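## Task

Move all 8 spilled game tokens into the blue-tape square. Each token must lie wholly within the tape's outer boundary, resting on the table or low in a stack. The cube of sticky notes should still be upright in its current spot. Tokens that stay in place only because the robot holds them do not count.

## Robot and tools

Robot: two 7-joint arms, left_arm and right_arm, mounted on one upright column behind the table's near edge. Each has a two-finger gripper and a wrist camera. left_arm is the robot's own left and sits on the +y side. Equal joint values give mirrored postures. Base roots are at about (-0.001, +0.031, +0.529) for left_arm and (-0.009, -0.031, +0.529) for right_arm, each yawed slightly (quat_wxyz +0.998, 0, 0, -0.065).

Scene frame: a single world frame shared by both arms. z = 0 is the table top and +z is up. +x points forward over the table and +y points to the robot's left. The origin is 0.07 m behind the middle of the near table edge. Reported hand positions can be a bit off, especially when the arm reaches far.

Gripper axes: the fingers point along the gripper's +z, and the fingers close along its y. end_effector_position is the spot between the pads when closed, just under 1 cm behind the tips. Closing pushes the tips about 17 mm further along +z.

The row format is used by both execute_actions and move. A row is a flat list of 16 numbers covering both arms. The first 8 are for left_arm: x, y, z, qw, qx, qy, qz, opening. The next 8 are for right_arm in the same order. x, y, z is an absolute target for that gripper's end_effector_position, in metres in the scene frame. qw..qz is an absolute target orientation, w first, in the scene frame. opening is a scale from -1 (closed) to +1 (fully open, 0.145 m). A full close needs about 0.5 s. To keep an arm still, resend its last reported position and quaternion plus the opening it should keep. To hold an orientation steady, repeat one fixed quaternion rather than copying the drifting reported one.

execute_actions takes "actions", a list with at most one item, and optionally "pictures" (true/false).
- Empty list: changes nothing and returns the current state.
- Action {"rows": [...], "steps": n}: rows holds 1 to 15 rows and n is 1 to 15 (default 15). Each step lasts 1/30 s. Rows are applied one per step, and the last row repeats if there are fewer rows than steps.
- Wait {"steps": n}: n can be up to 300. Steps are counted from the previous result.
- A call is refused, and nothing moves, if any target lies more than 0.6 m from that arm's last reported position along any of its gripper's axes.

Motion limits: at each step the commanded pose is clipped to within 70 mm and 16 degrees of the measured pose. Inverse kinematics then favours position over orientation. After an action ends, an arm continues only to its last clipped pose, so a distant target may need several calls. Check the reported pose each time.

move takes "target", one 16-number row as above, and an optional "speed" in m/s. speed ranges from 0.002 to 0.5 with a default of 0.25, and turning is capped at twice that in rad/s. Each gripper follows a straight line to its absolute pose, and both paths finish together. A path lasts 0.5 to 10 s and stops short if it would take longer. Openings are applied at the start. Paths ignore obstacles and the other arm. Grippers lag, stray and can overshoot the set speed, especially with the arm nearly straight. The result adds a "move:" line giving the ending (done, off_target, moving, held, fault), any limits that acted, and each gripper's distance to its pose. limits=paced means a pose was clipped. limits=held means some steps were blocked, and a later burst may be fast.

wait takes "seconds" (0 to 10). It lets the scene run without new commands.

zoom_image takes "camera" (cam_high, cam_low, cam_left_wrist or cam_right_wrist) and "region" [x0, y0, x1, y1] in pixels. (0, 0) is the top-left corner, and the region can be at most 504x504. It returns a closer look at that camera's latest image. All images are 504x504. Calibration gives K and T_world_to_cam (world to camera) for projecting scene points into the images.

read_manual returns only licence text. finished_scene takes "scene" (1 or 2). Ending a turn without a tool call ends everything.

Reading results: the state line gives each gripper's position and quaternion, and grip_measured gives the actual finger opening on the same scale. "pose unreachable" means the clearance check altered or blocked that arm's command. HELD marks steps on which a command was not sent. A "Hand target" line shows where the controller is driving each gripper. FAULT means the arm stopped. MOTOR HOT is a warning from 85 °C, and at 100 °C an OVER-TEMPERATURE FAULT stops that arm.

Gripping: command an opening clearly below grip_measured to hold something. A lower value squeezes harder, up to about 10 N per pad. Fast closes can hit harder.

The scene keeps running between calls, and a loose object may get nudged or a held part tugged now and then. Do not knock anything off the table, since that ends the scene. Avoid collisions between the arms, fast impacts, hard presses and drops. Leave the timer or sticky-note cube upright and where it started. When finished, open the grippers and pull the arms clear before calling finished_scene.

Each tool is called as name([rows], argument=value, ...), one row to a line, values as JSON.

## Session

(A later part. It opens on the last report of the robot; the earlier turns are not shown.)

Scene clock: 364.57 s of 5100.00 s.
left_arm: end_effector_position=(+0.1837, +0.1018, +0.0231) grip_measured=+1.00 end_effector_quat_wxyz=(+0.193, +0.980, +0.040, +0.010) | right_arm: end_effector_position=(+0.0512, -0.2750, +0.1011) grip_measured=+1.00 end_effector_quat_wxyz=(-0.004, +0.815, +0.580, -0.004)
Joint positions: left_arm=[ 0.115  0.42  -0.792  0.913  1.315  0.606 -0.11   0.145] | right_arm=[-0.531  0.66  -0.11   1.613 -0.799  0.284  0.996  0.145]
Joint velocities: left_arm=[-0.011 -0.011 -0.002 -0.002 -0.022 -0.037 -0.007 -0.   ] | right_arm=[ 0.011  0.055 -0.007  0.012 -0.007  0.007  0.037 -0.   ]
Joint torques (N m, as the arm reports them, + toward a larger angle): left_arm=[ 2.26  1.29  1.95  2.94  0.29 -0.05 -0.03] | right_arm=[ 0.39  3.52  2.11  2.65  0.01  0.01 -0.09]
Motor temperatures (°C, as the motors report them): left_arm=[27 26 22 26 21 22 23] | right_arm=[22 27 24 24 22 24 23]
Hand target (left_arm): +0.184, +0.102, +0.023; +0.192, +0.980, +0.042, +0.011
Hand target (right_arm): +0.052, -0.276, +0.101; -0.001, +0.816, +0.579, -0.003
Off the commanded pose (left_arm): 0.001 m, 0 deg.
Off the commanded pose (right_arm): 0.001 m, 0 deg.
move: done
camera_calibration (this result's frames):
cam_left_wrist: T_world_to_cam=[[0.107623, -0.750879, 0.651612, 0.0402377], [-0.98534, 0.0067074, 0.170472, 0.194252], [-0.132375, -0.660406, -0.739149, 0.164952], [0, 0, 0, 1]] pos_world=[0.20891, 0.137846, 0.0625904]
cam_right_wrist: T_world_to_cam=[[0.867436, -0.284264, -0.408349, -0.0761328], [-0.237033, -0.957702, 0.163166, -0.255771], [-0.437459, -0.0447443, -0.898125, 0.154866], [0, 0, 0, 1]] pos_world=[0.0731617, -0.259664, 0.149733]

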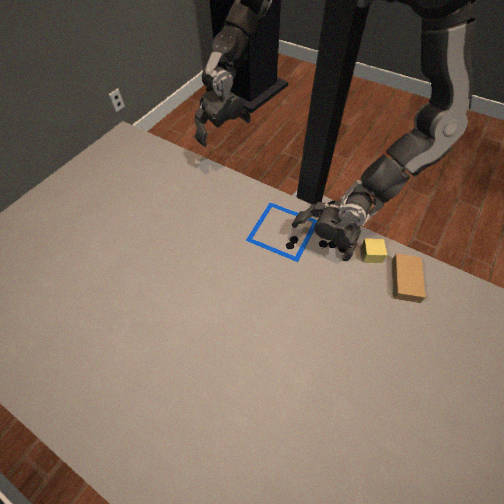

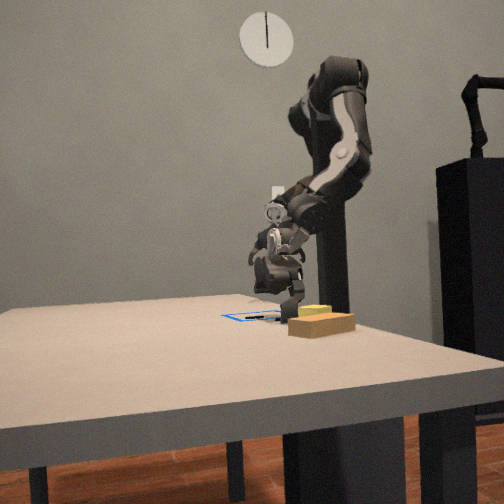

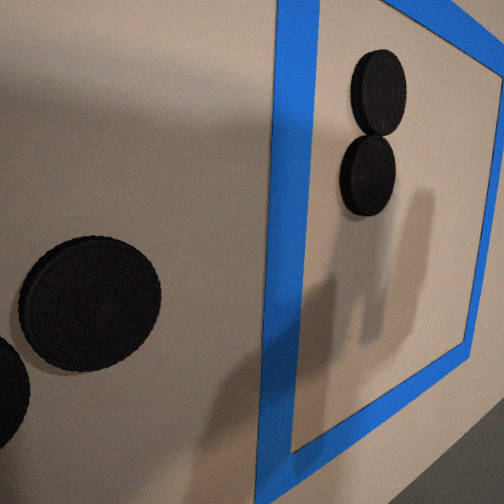

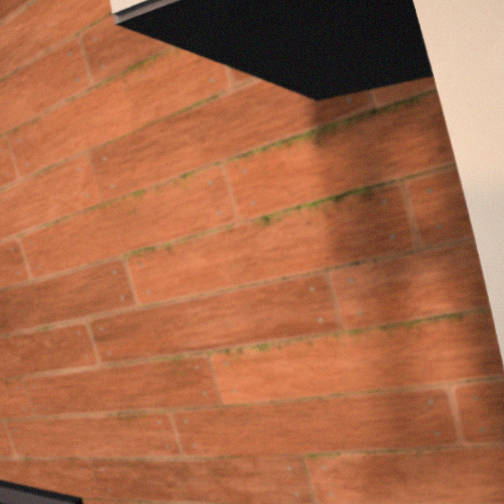

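move(target=[0.2003, -0.0110, 0.0230, 0.19034, 0.97923, 0.06848, 0.01331, 1, 0.052, -0.276, 0.101, -0.001, 0.816, 0.579, -0.003, 1], speed=0.05)

zoom_image(camera="cam_high", region=[240, 190, 400, 290])

Scene clock: 384.87 s of 5100.00 s.
left_arm: end_effector_position=(+0.2014, -0.0129, +0.0253) grip_measured=+1.00 end_effector_quat_wxyz=(+0.195, +0.978, +0.067, +0.015) | right_arm: end_effector_position=(+0.0512, -0.2750, +0.1011) grip_measured=+1.00 end_effector_quat_wxyz=(-0.004, +0.815, +0.580, -0.004)
Joint positions: left_arm=[ 0.241  0.049 -0.769  0.708  1.311  0.53  -0.327  0.145] | right_arm=[-0.531  0.66  -0.11   1.613 -0.799  0.284  0.996  0.145]
Joint velocities: left_arm=[ 0.055  0.055 -0.002 -0.002 -0.037 -0.066 -0.081  0.   ] | right_arm=[-0.055  0.011  0.002 -0.007  0.081  0.037  0.022  0.   ]
Joint torques (N m, as the arm reports them, + toward a larger angle): left_arm=[ 3.91 -0.99  0.88  2.43  0.16 -0.05 -0.03] | right_arm=[ 0.41  3.5   2.15  2.67  0.02  0.01 -0.09]
Motor temperatures (°C, as the motors report them): left_arm=[27 26 22 26 21 22 23] | right_arm=[22 27 24 24 22 24 23]
Hand target (left_arm): +0.202, -0.010, +0.024; +0.190, +0.979, +0.068, +0.016
Hand target (right_arm): +0.052, -0.276, +0.101; -0.001, +0.816, +0.579, -0.003
Off the commanded pose (left_arm): 0.003 m, 1 deg.
Off the commanded pose (right_arm): 0.001 m, 0 deg.
After step 90, 14.77 s passed at rest.
move: done
camera_calibration (this result's frames):
cam_left_wrist: T_world_to_cam=[[0.149589, -0.740295, 0.655428, -0.0576891], [-0.984128, -0.0474675, 0.170995, 0.211137], [-0.0954752, -0.670604, -0.735646, 0.0854798], [0, 0, 0, 1]] pos_world=[0.224577, 0.0246383, 0.0645905]
cam_right_wrist: T_world_to_cam=[[0.867436, -0.284264, -0.408349, -0.0761328], [-0.237033, -0.957702, 0.163166, -0.255771], [-0.437459, -0.0447443, -0.898125, 0.154866], [0, 0, 0, 1]] pos_world=[0.0731617, -0.259664, 0.149733]

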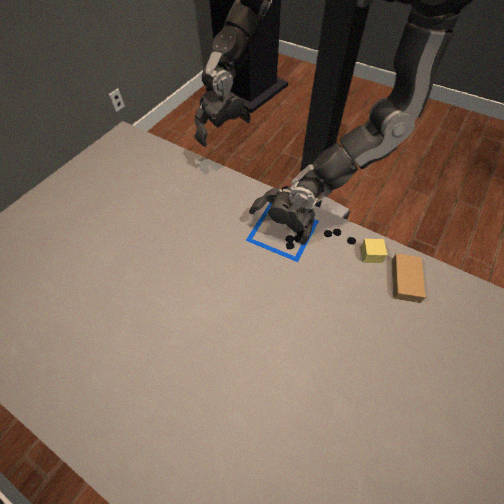

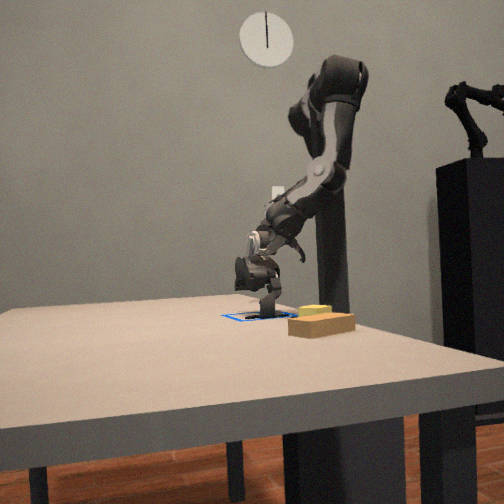

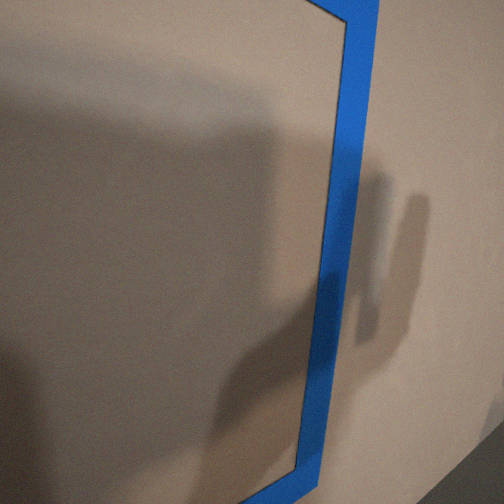

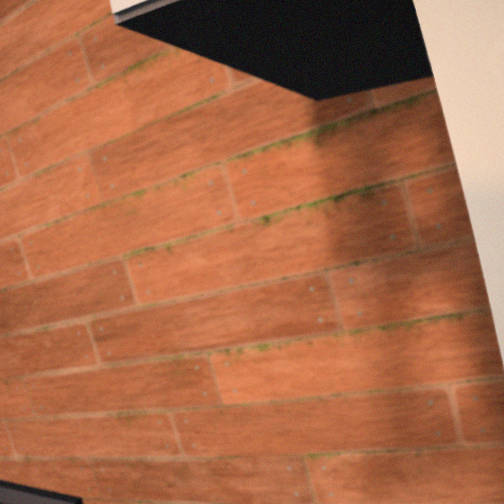

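Region (240, 190, 400, 290) of cam_high's 504x504 image, scaled by 3.150, with more detail than that image has; it fills the top 315 rows of this view, and the rest is white.

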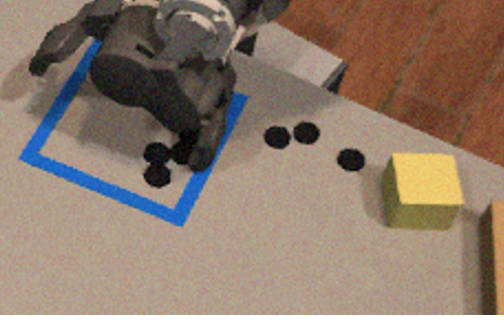

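zoom_image(camera="cam_high", region=[270, 210, 340, 266])

zoom_image(camera="cam_low", region=[215, 290, 315, 335])

zoom_image(camera="cam_high", region=[315, 220, 375, 265])

Region (270, 210, 340, 266) of cam_high's 504x504 image, scaled by 7.200, with more detail than that image has; it fills the top 403 rows of this view, and the rest is white.

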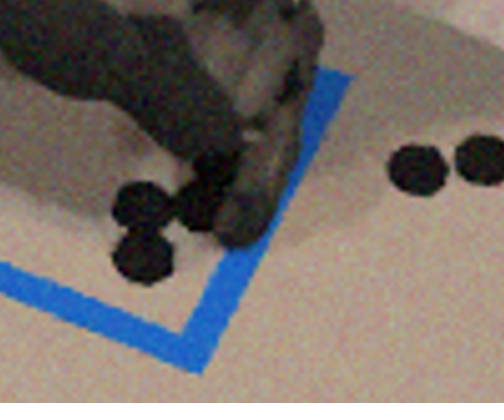

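Region (215, 290, 315, 335) of cam_low's 504x504 image, scaled by 5.040, with more detail than that image has; it fills the top 227 rows of this view, and the rest is white.

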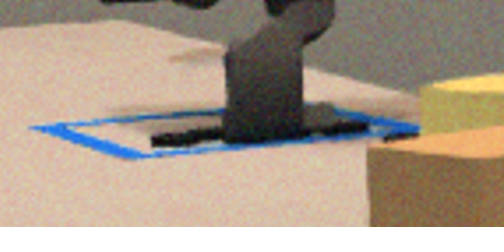

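Region (315, 220, 375, 265) of cam_high's 504x504 image, scaled by 8.400, with more detail than that image has; it fills the top 378 rows of this view, and the rest is white.

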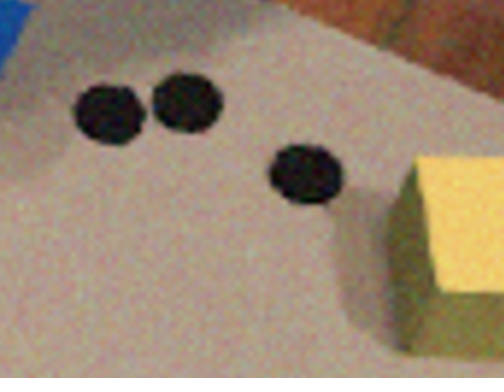

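move(target=[0.2005, -0.0070, 0.0345, 0.19034, 0.97923, 0.06848, 0.01331, 1, 0.052, -0.276, 0.101, -0.001, 0.816, 0.579, -0.003, 1], speed=0.05)

move(target=[0.1424, 0.1134, 0.0370, 0.18473, 0.95036, 0.24578, 0.04778, 1, 0.052, -0.276, 0.101, -0.001, 0.816, 0.579, -0.003, 1], speed=0.09)

zoom_image(camera="cam_high", region=[240, 190, 400, 290])

zoom_image(camera="cam_high", region=[320, 200, 400, 270])

Scene clock: 496.07 s of 5100.00 s.
left_arm: end_effector_position=(+0.2015, -0.0088, +0.0353) grip_measured=+1.00 end_effector_quat_wxyz=(+0.194, +0.979, +0.068, +0.015) | right_arm: end_effector_position=(+0.0512, -0.2750, +0.1011) grip_measured=+1.00 end_effector_quat_wxyz=(-0.004, +0.815, +0.580, -0.004)
Joint positions: left_arm=[ 0.205  0.089 -0.749  0.827  1.338  0.56  -0.4    0.145] | right_arm=[-0.531  0.66  -0.11   1.613 -0.799  0.284  0.996  0.145]
Joint velocities: left_arm=[ 0.011 -0.099  0.002 -0.007 -0.037  0.022 -0.066  0.   ] | right_arm=[-0.033 -0.033 -0.002 -0.002 -0.007  0.022 -0.037 -0.   ]
Joint torques (N m, as the arm reports them, + toward a larger angle): left_arm=[ 2.96 -0.74  1.07  3.74  0.29  0.11 -0.01] | right_arm=[ 0.4   3.53  2.15  2.65  0.01  0.01 -0.09]
Motor temperatures (°C, as the motors report them): left_arm=[27 25 22 26 21 22 23] | right_arm=[22 27 24 24 22 24 23]
Hand target (left_arm): +0.200, -0.007, +0.035; +0.191, +0.979, +0.068, +0.013
Hand target (right_arm): +0.052, -0.276, +0.101; -0.001, +0.816, +0.579, -0.003
Off the commanded pose (left_arm): 0.002 m, 0 deg.
Off the commanded pose (right_arm): 0.001 m, 0 deg.
After step 90, 107.50 s passed at rest.
move: done
camera_calibration (this result's frames):
cam_left_wrist: T_world_to_cam=[[0.150298, -0.742529, 0.652733, -0.061196], [-0.984097, -0.049136, 0.170702, 0.209679], [-0.0946785, -0.668009, -0.738106, 0.0955614], [0, 0, 0, 1]] pos_world=[0.22459, 0.0286989, 0.0746865]
cam_right_wrist: T_world_to_cam=[[0.867436, -0.284264, -0.408349, -0.0761328], [-0.237033, -0.957702, 0.163166, -0.255771], [-0.437459, -0.0447443, -0.898125, 0.154866], [0, 0, 0, 1]] pos_world=[0.0731617, -0.259664, 0.149733]

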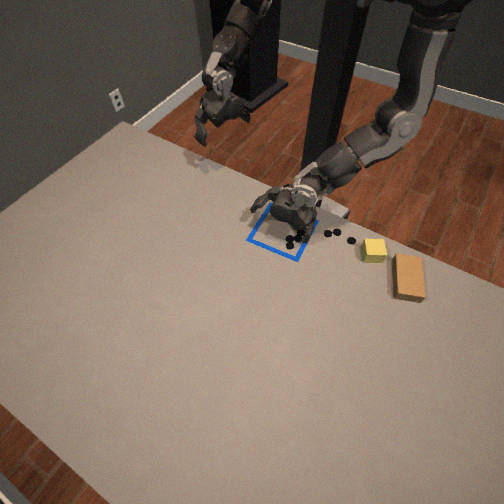

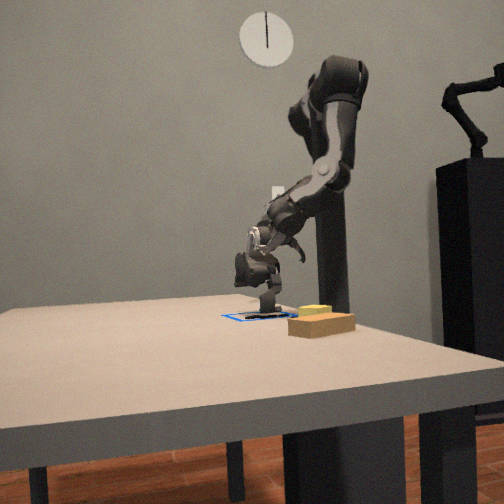

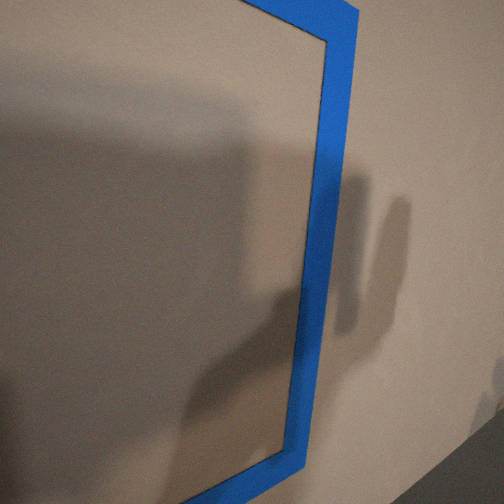

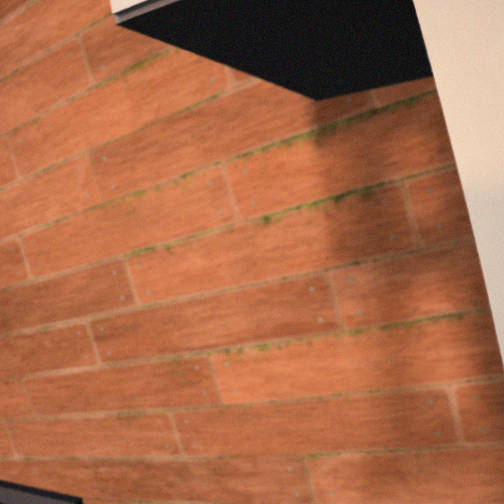

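Scene clock: 498.37 s of 5100.00 s.
left_arm: end_effector_position=(+0.1417, +0.1136, +0.0353) grip_measured=+1.00 end_effector_quat_wxyz=(+0.183, +0.951, +0.244, +0.047) | right_arm: end_effector_position=(+0.0512, -0.2750, +0.1011) grip_measured=+1.00 end_effector_quat_wxyz=(-0.004, +0.815, +0.580, -0.004)
Joint positions: left_arm=[-0.271  0.378 -0.438  1.227  1.427  0.431 -0.359  0.145] | right_arm=[-0.531  0.66  -0.11   1.613 -0.799  0.284  0.996  0.145]
Joint velocities: left_arm=[-0.077 -0.121 -0.002  0.007  0.022 -0.007  0.022  0.   ] | right_arm=[-0.011 -0.077 -0.002  0.012  0.022  0.081  0.051 -0.   ]
Joint torques (N m, as the arm reports them, + toward a larger angle): left_arm=[ 0.58  1.04  1.49  3.42  0.24 -0.04  0.33] | right_arm=[ 0.36  3.53  2.16  2.63  0.02  0.02 -0.09]
Motor temperatures (°C, as the motors report them): left_arm=[27 25 22 26 21 22 23] | right_arm=[22 27 24 24 22 24 23]
Hand target (left_arm): +0.143, +0.112, +0.036; +0.187, +0.950, +0.246, +0.049
Hand target (right_arm): +0.052, -0.276, +0.101; -0.001, +0.816, +0.579, -0.003
Off the commanded pose (left_arm): 0.002 m, 0 deg.
Off the commanded pose (right_arm): 0.001 m, 0 deg.
move: done
camera_calibration (this result's frames):
cam_left_wrist: T_world_to_cam=[[0.410351, -0.645402, 0.644258, -0.00897258], [-0.900689, -0.397414, 0.175561, 0.184386], [0.14273, -0.652318, -0.744385, 0.136426], [0, 0, 0, 1]] pos_world=[0.150284, 0.15648, 0.0749633]
cam_right_wrist: T_world_to_cam=[[0.867436, -0.284264, -0.408349, -0.0761328], [-0.237033, -0.957702, 0.163166, -0.255771], [-0.437459, -0.0447443, -0.898125, 0.154866], [0, 0, 0, 1]] pos_world=[0.0731617, -0.259664, 0.149733]

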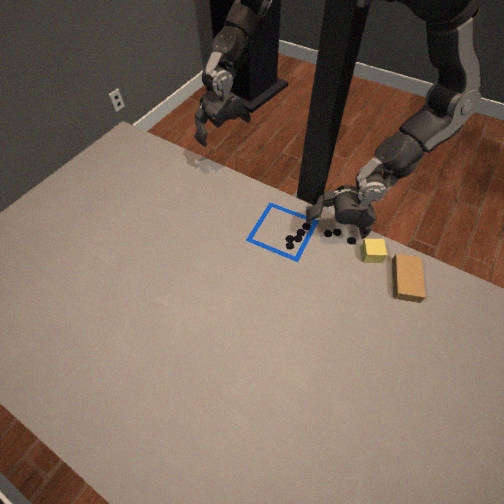

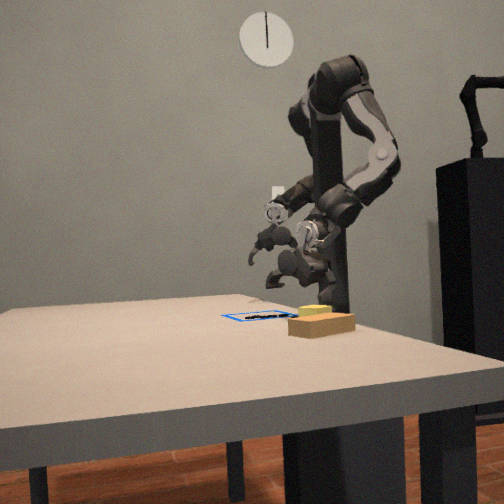

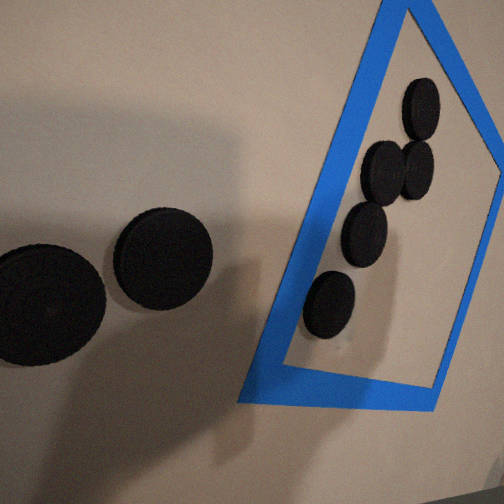

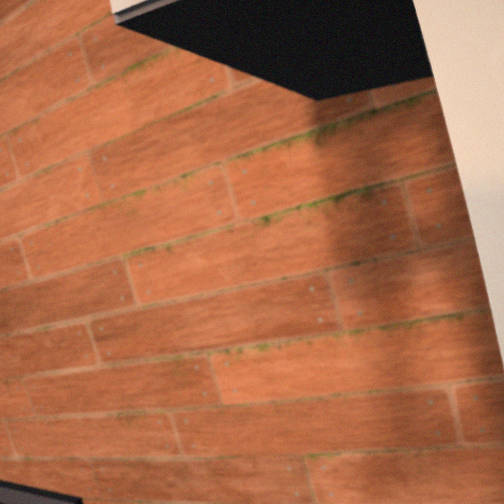

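Region (240, 190, 400, 290) of cam_high's 504x504 image, scaled by 3.150, with more detail than that image has; it fills the top 315 rows of this view, and the rest is white.

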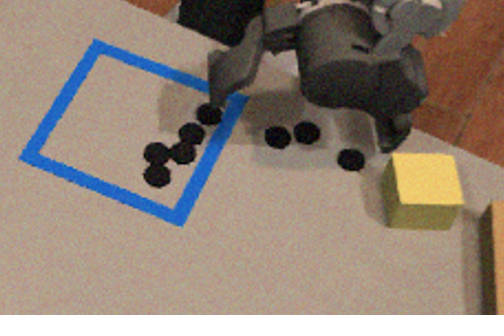

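Region (320, 200, 400, 270) of cam_high's 504x504 image, scaled by 6.300, with more detail than that image has; it fills the top 441 rows of this view, and the rest is white.

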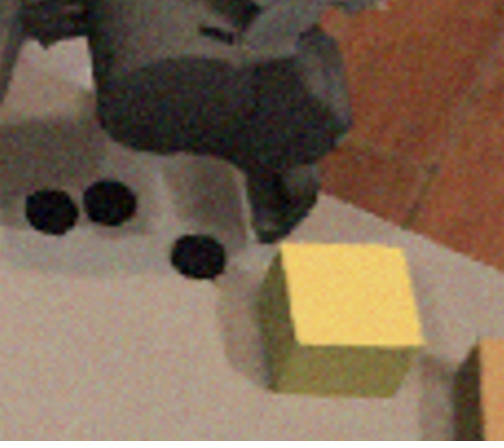

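move(target=[0.1459, 0.1153, 0.0232, 0.18473, 0.95036, 0.24578, 0.04778, 1, 0.052, -0.276, 0.101, -0.001, 0.816, 0.579, -0.003, 1], speed=0.02)

zoom_image(camera="cam_high", region=[335, 215, 385, 260])

zoom_image(camera="cam_low", region=[280, 280, 370, 340])

Scene clock: 518.73 s of 5100.00 s.
left_arm: end_effector_position=(+0.1467, +0.1166, +0.0235) grip_measured=+1.00 end_effector_quat_wxyz=(+0.183, +0.951, +0.246, +0.048) | right_arm: end_effector_position=(+0.0512, -0.2750, +0.1011) grip_measured=+1.00 end_effector_quat_wxyz=(-0.004, +0.815, +0.580, -0.004)
Joint positions: left_arm=[-0.22   0.36  -0.451  1.122  1.406  0.425 -0.299  0.145] | right_arm=[-0.531  0.66  -0.11   1.613 -0.799  0.284  0.996  0.145]
Joint velocities: left_arm=[-0.055  0.055  0.002  0.002 -0.066  0.022  0.022 -0.   ] | right_arm=[ 0.033  0.011  0.002  0.017  0.007  0.066 -0.022 -0.   ]
Joint torques (N m, as the arm reports them, + toward a larger angle): left_arm=[ 0.71  1.    0.64  2.33  0.15 -0.04  0.37] | right_arm=[ 0.41  3.51  2.16  2.66  0.01  0.01 -0.09]
Motor temperatures (°C, as the motors report them): left_arm=[26 25 22 27 21 22 23] | right_arm=[22 27 24 24 22 24 23]
Hand target (left_arm): +0.146, +0.115, +0.023; +0.184, +0.950, +0.246, +0.048
Hand target (right_arm): +0.052, -0.276, +0.101; -0.001, +0.816, +0.579, -0.003
Off the commanded pose (left_arm): 0.002 m, 0 deg.
Off the commanded pose (right_arm): 0.001 m, 0 deg.
After step 90, 16.50 s passed at rest.
move: done
camera_calibration (this result's frames):
cam_left_wrist: T_world_to_cam=[[0.412056, -0.644006, 0.644567, -0.00189252], [-0.899307, -0.40118, 0.174075, 0.192484], [0.146482, -0.651392, -0.744467, 0.128307], [0, 0, 0, 1]] pos_world=[0.155087, 0.15958, 0.0632336]
cam_right_wrist: T_world_to_cam=[[0.867436, -0.284264, -0.408349, -0.0761328], [-0.237033, -0.957702, 0.163166, -0.255771], [-0.437459, -0.0447443, -0.898125, 0.154866], [0, 0, 0, 1]] pos_world=[0.0731617, -0.259664, 0.149733]

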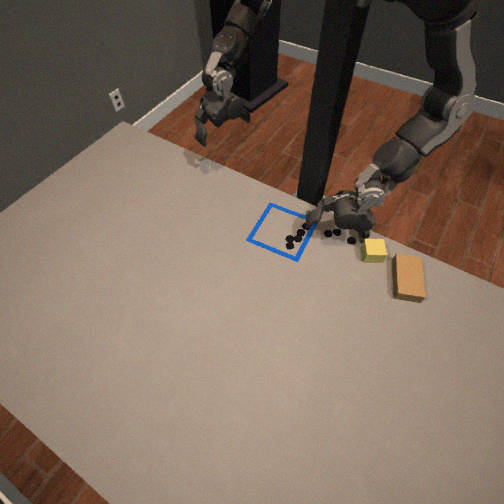

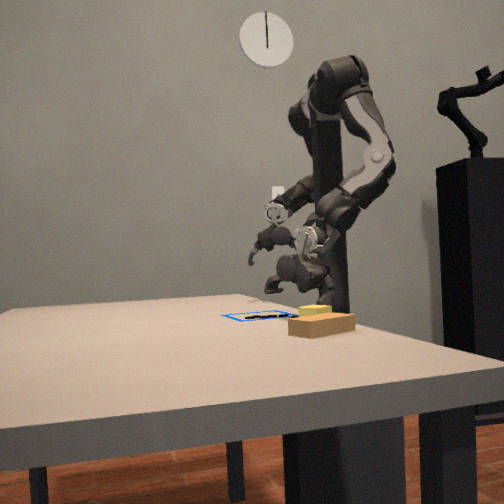

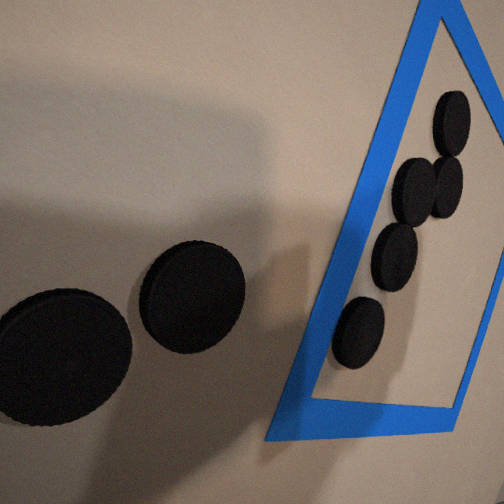

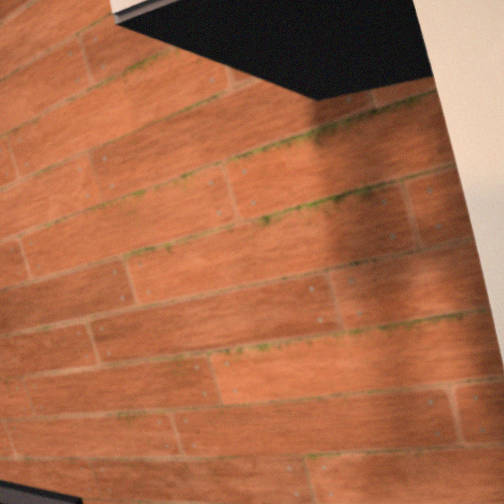

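Region (335, 215, 385, 260) of cam_high's 504x504 image, scaled by 10.080, with more detail than that image has; it fills the top 454 rows of this view, and the rest is white.

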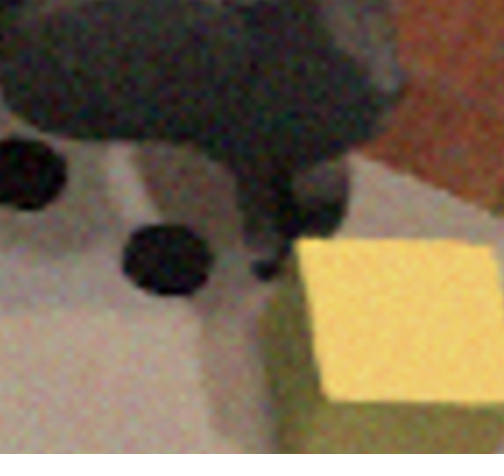

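Region (280, 280, 370, 340) of cam_low's 504x504 image, scaled by 5.600, with more detail than that image has.

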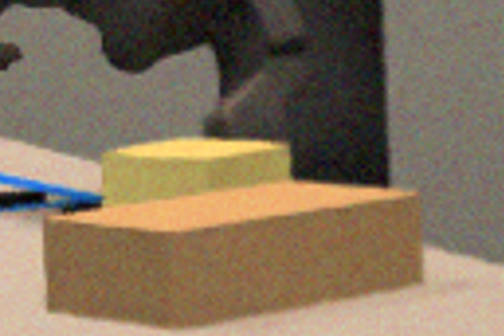

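move(target=[0.1545, 0.1140, 0.0222, 0.18473, 0.95036, 0.24578, 0.04778, 1, 0.052, -0.276, 0.101, -0.001, 0.816, 0.579, -0.003, 1], speed=0.015)

zoom_image(camera="cam_high", region=[335, 215, 385, 260])

Scene clock: 578.13 s of 5100.00 s.
left_arm: end_effector_position=(+0.1562, +0.1153, +0.0229) grip_measured=+1.00 end_effector_quat_wxyz=(+0.183, +0.950, +0.247, +0.051) | right_arm: end_effector_position=(+0.0512, -0.2750, +0.1011) grip_measured=+1.00 end_effector_quat_wxyz=(-0.004, +0.815, +0.580, -0.004)
Joint positions: left_arm=[-0.186  0.351 -0.452  1.095  1.406  0.432 -0.299  0.145] | right_arm=[-0.531  0.66  -0.11   1.613 -0.799  0.284  0.996  0.145]
Joint velocities: left_arm=[ 0.033  0.011  0.007  0.007 -0.022  0.081  0.095  0.   ] | right_arm=[-0.011  0.011 -0.022 -0.007 -0.037  0.022 -0.007 -0.   ]
Joint torques (N m, as the arm reports them, + toward a larger angle): left_arm=[1.03 1.02 0.51 2.23 0.21 0.11 0.27] | right_arm=[ 0.39  3.49  2.15  2.65  0.01  0.01 -0.09]
Motor temperatures (°C, as the motors report them): left_arm=[26 25 22 26 21 22 23] | right_arm=[21 27 24 24 22 24 23]
Hand target (left_arm): +0.155, +0.114, +0.022; +0.185, +0.950, +0.246, +0.048
Hand target (right_arm): +0.052, -0.276, +0.101; -0.001, +0.816, +0.579, -0.003
Off the commanded pose (left_arm): 0.002 m, 0 deg.
Off the commanded pose (right_arm): 0.001 m, 0 deg.
After step 90, 55.63 s passed at rest.
move: done
camera_calibration (this result's frames):
cam_left_wrist: T_world_to_cam=[[0.409515, -0.643223, 0.646963, -0.00599168], [-0.89945, -0.403283, 0.168383, 0.200934], [0.152601, -0.650866, -0.743698, 0.124569], [0, 0, 0, 1]] pos_world=[0.164174, 0.158257, 0.0626841]
cam_right_wrist: T_world_to_cam=[[0.867436, -0.284264, -0.408349, -0.0761328], [-0.237033, -0.957702, 0.163166, -0.255771], [-0.437459, -0.0447443, -0.898125, 0.154866], [0, 0, 0, 1]] pos_world=[0.0731617, -0.259664, 0.149733]

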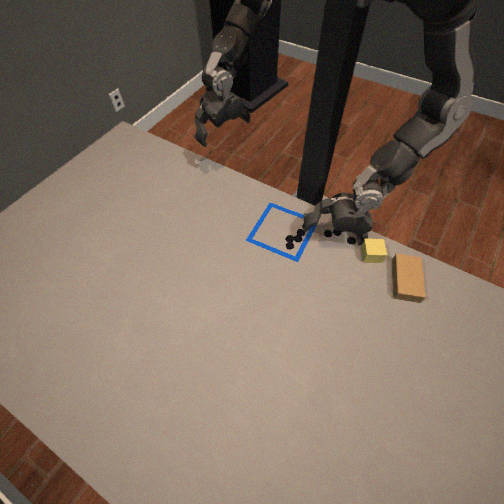

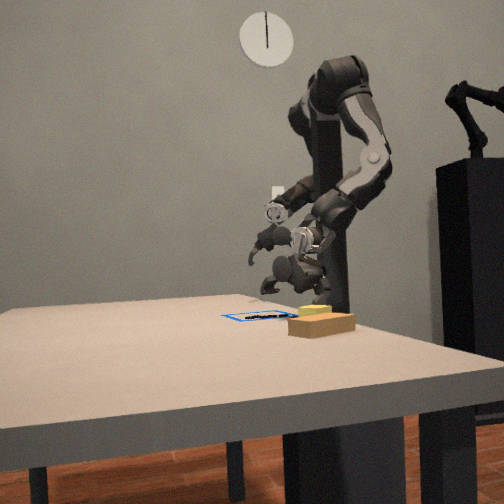

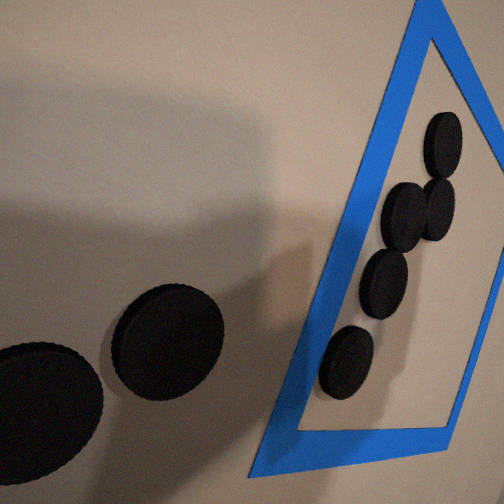

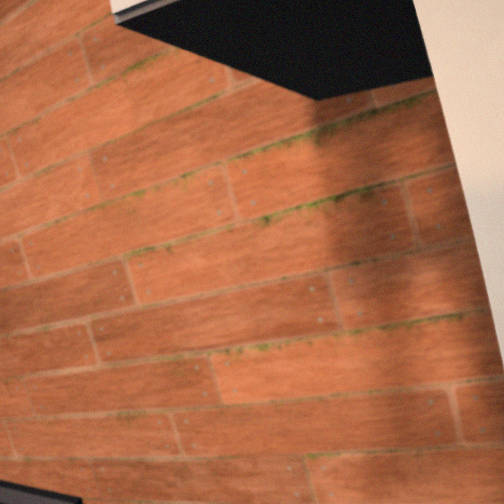

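Region (335, 215, 385, 260) of cam_high's 504x504 image, scaled by 10.080, with more detail than that image has; it fills the top 454 rows of this view, and the rest is white.

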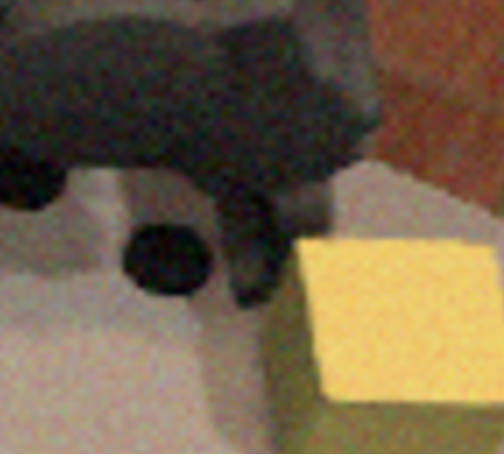

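move(target=[0.1668, 0.0780, 0.0221, 0.18603, 0.95704, 0.21831, 0.04244, 1, 0.052, -0.276, 0.101, -0.001, 0.816, 0.579, -0.003, 1], speed=0.04)

move(target=[0.1925, -0.0089, 0.0227, 0.18846, 0.96955, 0.15356, 0.02985, 1, 0.052, -0.276, 0.101, -0.001, 0.816, 0.579, -0.003, 1], speed=0.045)

zoom_image(camera="cam_high", region=[240, 190, 400, 290])

zoom_image(camera="cam_low", region=[215, 290, 315, 335])

Scene clock: 594.60 s of 5100.00 s.
left_arm: end_effector_position=(+0.1685, +0.0769, +0.0238) grip_measured=+1.00 end_effector_quat_wxyz=(+0.190, +0.956, +0.220, +0.045) | right_arm: end_effector_position=(+0.0512, -0.2750, +0.1011) grip_measured=+1.00 end_effector_quat_wxyz=(-0.004, +0.815, +0.580, -0.004)
Joint positions: left_arm=[-0.1    0.269 -0.515  1.052  1.384  0.437 -0.352  0.145] | right_arm=[-0.531  0.66  -0.11   1.613 -0.799  0.284  0.996  0.145]
Joint velocities: left_arm=[-0.011 -0.011  0.002  0.002 -0.037  0.022  0.022 -0.   ] | right_arm=[-0.011 -0.011 -0.017 -0.022 -0.037 -0.007 -0.051 -0.   ]
Joint torques (N m, as the arm reports them, + toward a larger angle): left_arm=[ 1.47  0.75  0.47  2.43  0.14  0.1  -0.04] | right_arm=[ 0.44  3.53  2.12  2.63  0.01  0.01 -0.1 ]
Motor temperatures (°C, as the motors report them): left_arm=[26 25 22 26 21 22 23] | right_arm=[21 27 24 24 22 24 23]
Hand target (left_arm): +0.166, +0.078, +0.022; +0.186, +0.957, +0.218, +0.042
Hand target (right_arm): +0.052, -0.276, +0.101; -0.001, +0.816, +0.579, -0.003
Off the commanded pose (left_arm): 0.003 m, 1 deg.
Off the commanded pose (right_arm): 0.001 m, 0 deg.
After step 90, 12.27 s passed at rest.
move: done
camera_calibration (this result's frames):
cam_left_wrist: T_world_to_cam=[[0.37172, -0.657704, 0.655171, -0.0290669], [-0.921005, -0.349844, 0.171347, 0.195866], [0.116512, -0.667109, -0.735793, 0.105474], [0, 0, 0, 1]] pos_world=[0.178909, 0.119767, 0.0630895]
cam_right_wrist: T_world_to_cam=[[0.867436, -0.284264, -0.408349, -0.0761328], [-0.237033, -0.957702, 0.163166, -0.255771], [-0.437459, -0.0447443, -0.898125, 0.154866], [0, 0, 0, 1]] pos_world=[0.0731617, -0.259664, 0.149733]

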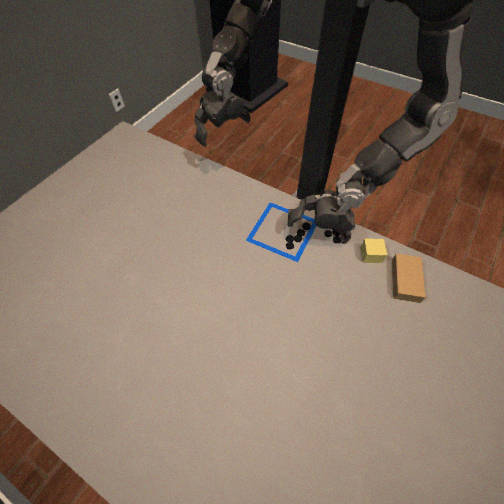

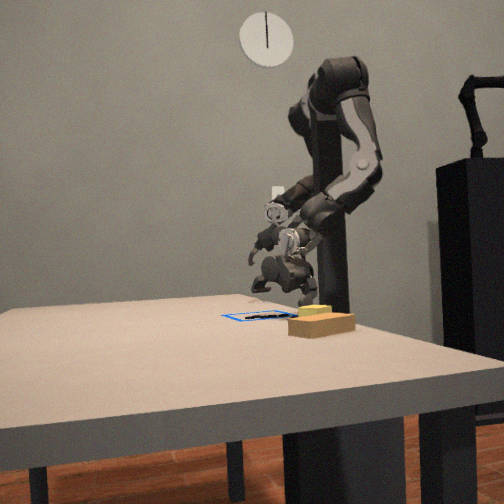

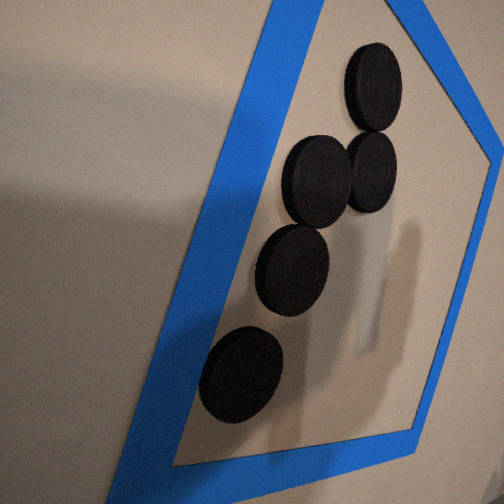

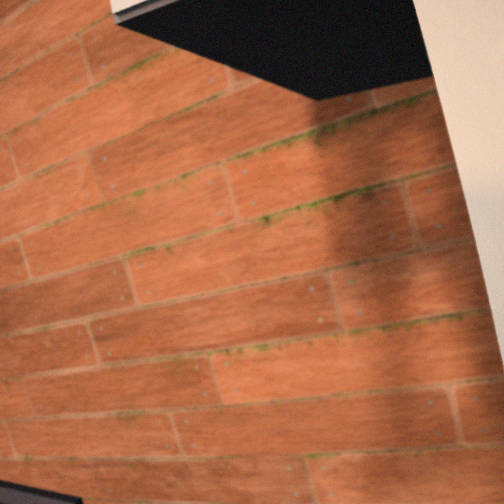

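Scene clock: 596.80 s of 5100.00 s.
left_arm: end_effector_position=(+0.1939, -0.0101, +0.0247) grip_measured=+1.00 end_effector_quat_wxyz=(+0.192, +0.969, +0.154, +0.031) | right_arm: end_effector_position=(+0.0512, -0.2750, +0.1011) grip_measured=+1.00 end_effector_quat_wxyz=(-0.004, +0.815, +0.580, -0.004)
Joint positions: left_arm=[ 0.134  0.031 -0.641  0.798  1.318  0.437 -0.413  0.145] | right_arm=[-0.531  0.66  -0.11   1.613 -0.799  0.284  0.996  0.145]
Joint velocities: left_arm=[-0.055 -0.011  0.007 -0.002 -0.007 -0.051  0.081 -0.   ] | right_arm=[-0.077  0.011 -0.002 -0.022  0.007 -0.051  0.007 -0.   ]
Joint torques (N m, as the arm reports them, + toward a larger angle): left_arm=[ 2.96 -1.12  0.3   2.57  0.16  0.04  0.04] | right_arm=[ 0.42  3.44  2.12  2.63  0.01  0.01 -0.09]
Motor temperatures (°C, as the motors report them): left_arm=[26 25 22 26 21 22 23] | right_arm=[21 27 24 24 22 24 23]
Hand target (left_arm): +0.193, -0.008, +0.023; +0.187, +0.970, +0.154, +0.030
Hand target (right_arm): +0.052, -0.276, +0.101; -0.001, +0.816, +0.579, -0.003
Off the commanded pose (left_arm): 0.003 m, 0 deg.
Off the commanded pose (right_arm): 0.001 m, 0 deg.
move: done
camera_calibration (this result's frames):
cam_left_wrist: T_world_to_cam=[[0.280213, -0.703199, 0.653446, -0.0789054], [-0.959661, -0.221556, 0.1731, 0.197372], [0.0230515, -0.675592, -0.736915, 0.0631996], [0, 0, 0, 1]] pos_world=[0.210064, 0.03094, 0.0639681]
cam_right_wrist: T_world_to_cam=[[0.867436, -0.284264, -0.408349, -0.0761328], [-0.237033, -0.957702, 0.163166, -0.255771], [-0.437459, -0.0447443, -0.898125, 0.154866], [0, 0, 0, 1]] pos_world=[0.0731617, -0.259664, 0.149733]

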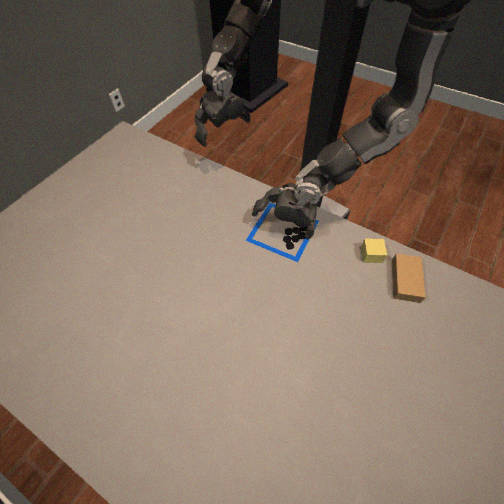

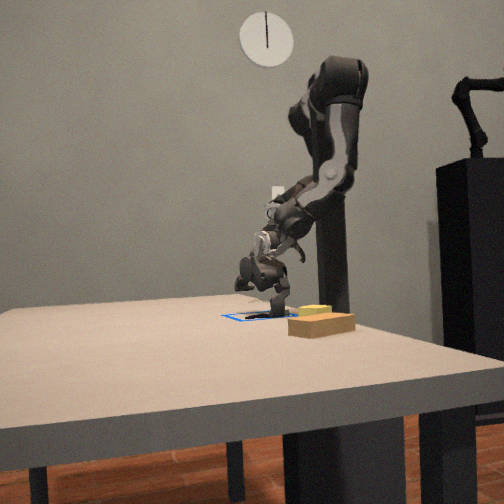

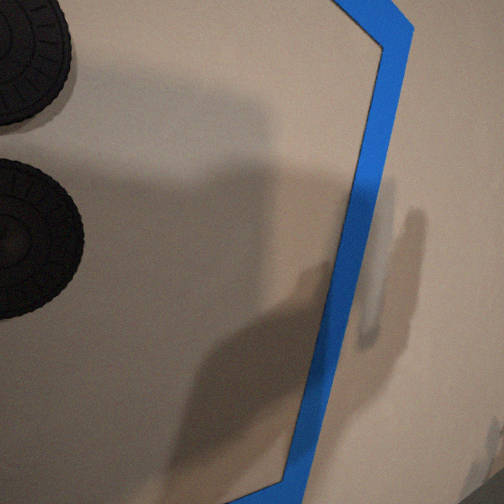

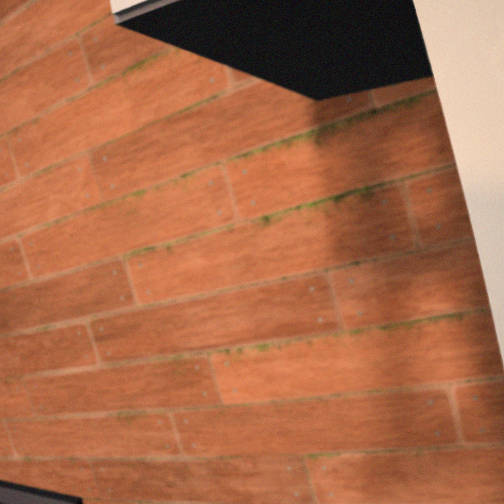

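Region (240, 190, 400, 290) of cam_high's 504x504 image, scaled by 3.150, with more detail than that image has; it fills the top 315 rows of this view, and the rest is white.

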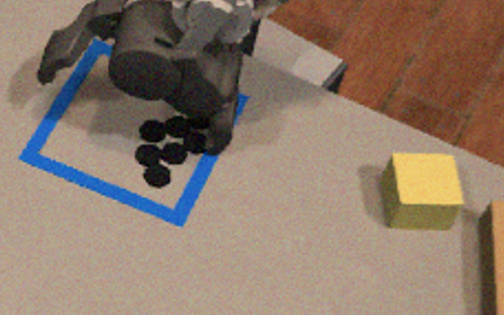

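Region (215, 290, 315, 335) of cam_low's 504x504 image, scaled by 5.040, with more detail than that image has; it fills the top 227 rows of this view, and the rest is white.

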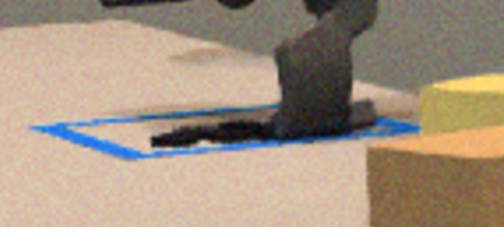

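move(target=[0.150, 0.115, 0.150, 0.18473, 0.95036, 0.24578, 0.04778, 1, 0.052, -0.276, 0.101, -0.001, 0.816, 0.579, -0.003, 1], speed=0.12)

zoom_image(camera="cam_high", region=[240, 195, 330, 270])

zoom_image(camera="cam_high", region=[345, 225, 405, 275])

zoom_image(camera="cam_low", region=[215, 295, 315, 335])

Scene clock: 616.70 s of 5100.00 s.
left_arm: end_effector_position=(+0.1490, +0.1124, +0.1503) grip_measured=+1.00 end_effector_quat_wxyz=(+0.191, +0.950, +0.243, +0.049) | right_arm: end_effector_position=(+0.0512, -0.2750, +0.1011) grip_measured=+1.00 end_effector_quat_wxyz=(-0.004, +0.815, +0.580, -0.004)
Joint positions: left_arm=[-0.529  0.298 -0.071  1.911  1.586  0.752 -0.873  0.145] | right_arm=[-0.531  0.66  -0.11   1.613 -0.799  0.284  0.996  0.145]
Joint velocities: left_arm=[-0.033  0.077  0.007  0.002  0.022  0.022  0.022 -0.   ] | right_arm=[-0.055  0.011 -0.017  0.017 -0.022 -0.051 -0.022 -0.   ]
Joint torques (N m, as the arm reports them, + toward a larger angle): left_arm=[-0.06  0.72  1.4   4.12  0.27  0.15 -0.04] | right_arm=[ 0.4   3.49  2.13  2.63  0.01  0.01 -0.09]
Motor temperatures (°C, as the motors report them): left_arm=[26 25 22 26 21 22 23] | right_arm=[21 27 24 24 22 24 23]
Hand target (left_arm): +0.149, +0.113, +0.150; +0.189, +0.950, +0.242, +0.048
Hand target (right_arm): +0.052, -0.276, +0.101; -0.001, +0.816, +0.579, -0.003
Off the commanded pose (left_arm): 0.003 m, 1 deg.
Off the commanded pose (right_arm): 0.001 m, 0 deg.
joint sent to its limit (left arm) — the command would take joint 5 (forearm roll) past its upper limit, so that joint was sent only as far as its limit.
After step 90, 15.03 s passed at rest.
move: done
camera_calibration (this result's frames):
cam_left_wrist: T_world_to_cam=[[0.402676, -0.636998, 0.657333, -0.0885559], [-0.903319, -0.392558, 0.172951, 0.170547], [0.147872, -0.663425, -0.733486, 0.219142], [0, 0, 0, 1]] pos_world=[0.157312, 0.155924, 0.189452]
cam_right_wrist: T_world_to_cam=[[0.867436, -0.284264, -0.408349, -0.0761328], [-0.237033, -0.957702, 0.163166, -0.255771], [-0.437459, -0.0447443, -0.898125, 0.154866], [0, 0, 0, 1]] pos_world=[0.0731617, -0.259664, 0.149733]

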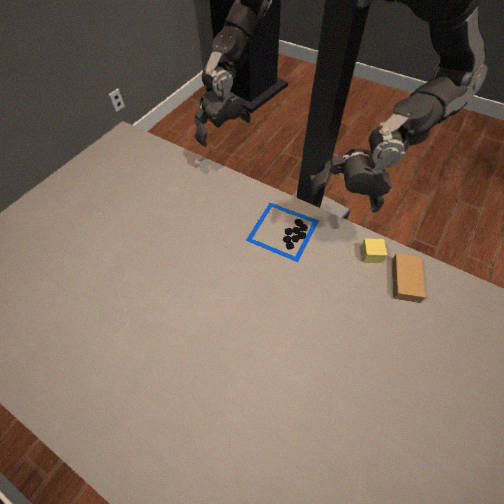

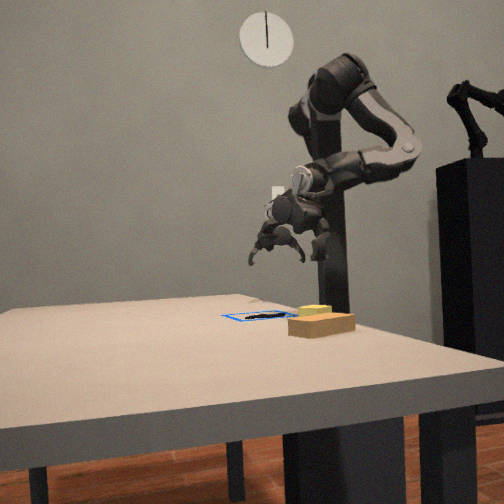

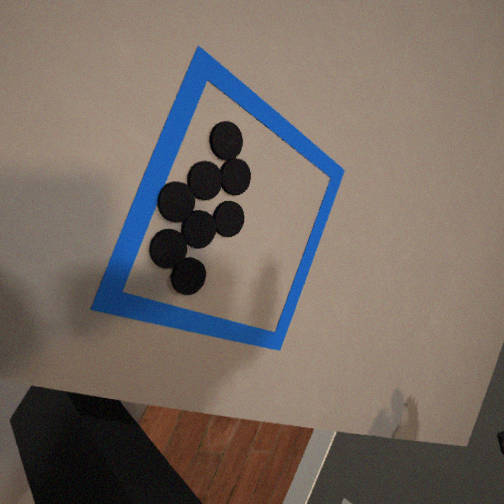

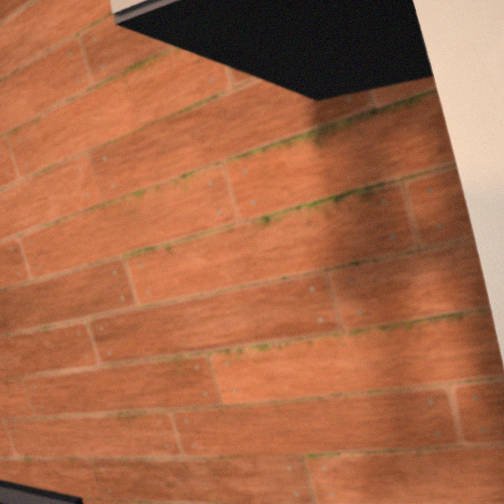

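Region (240, 195, 330, 270) of cam_high's 504x504 image, scaled by 5.600, with more detail than that image has.

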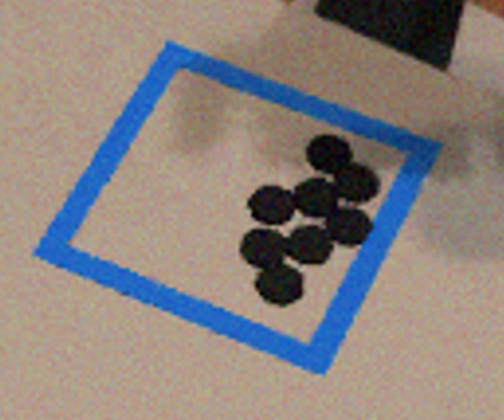

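Region (345, 225, 405, 275) of cam_high's 504x504 image, scaled by 8.400, with more detail than that image has.

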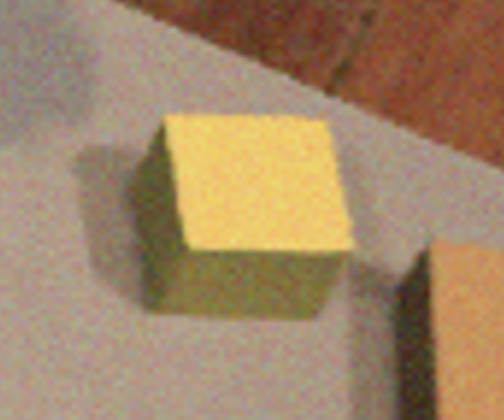

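Region (215, 295, 315, 335) of cam_low's 504x504 image, scaled by 5.040, with more detail than that image has; it fills the top 202 rows of this view, and the rest is white.

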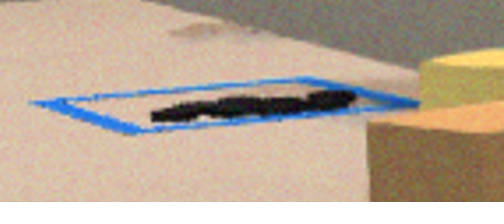

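finished_scene(scene=2)

The scene is finished: the task was done.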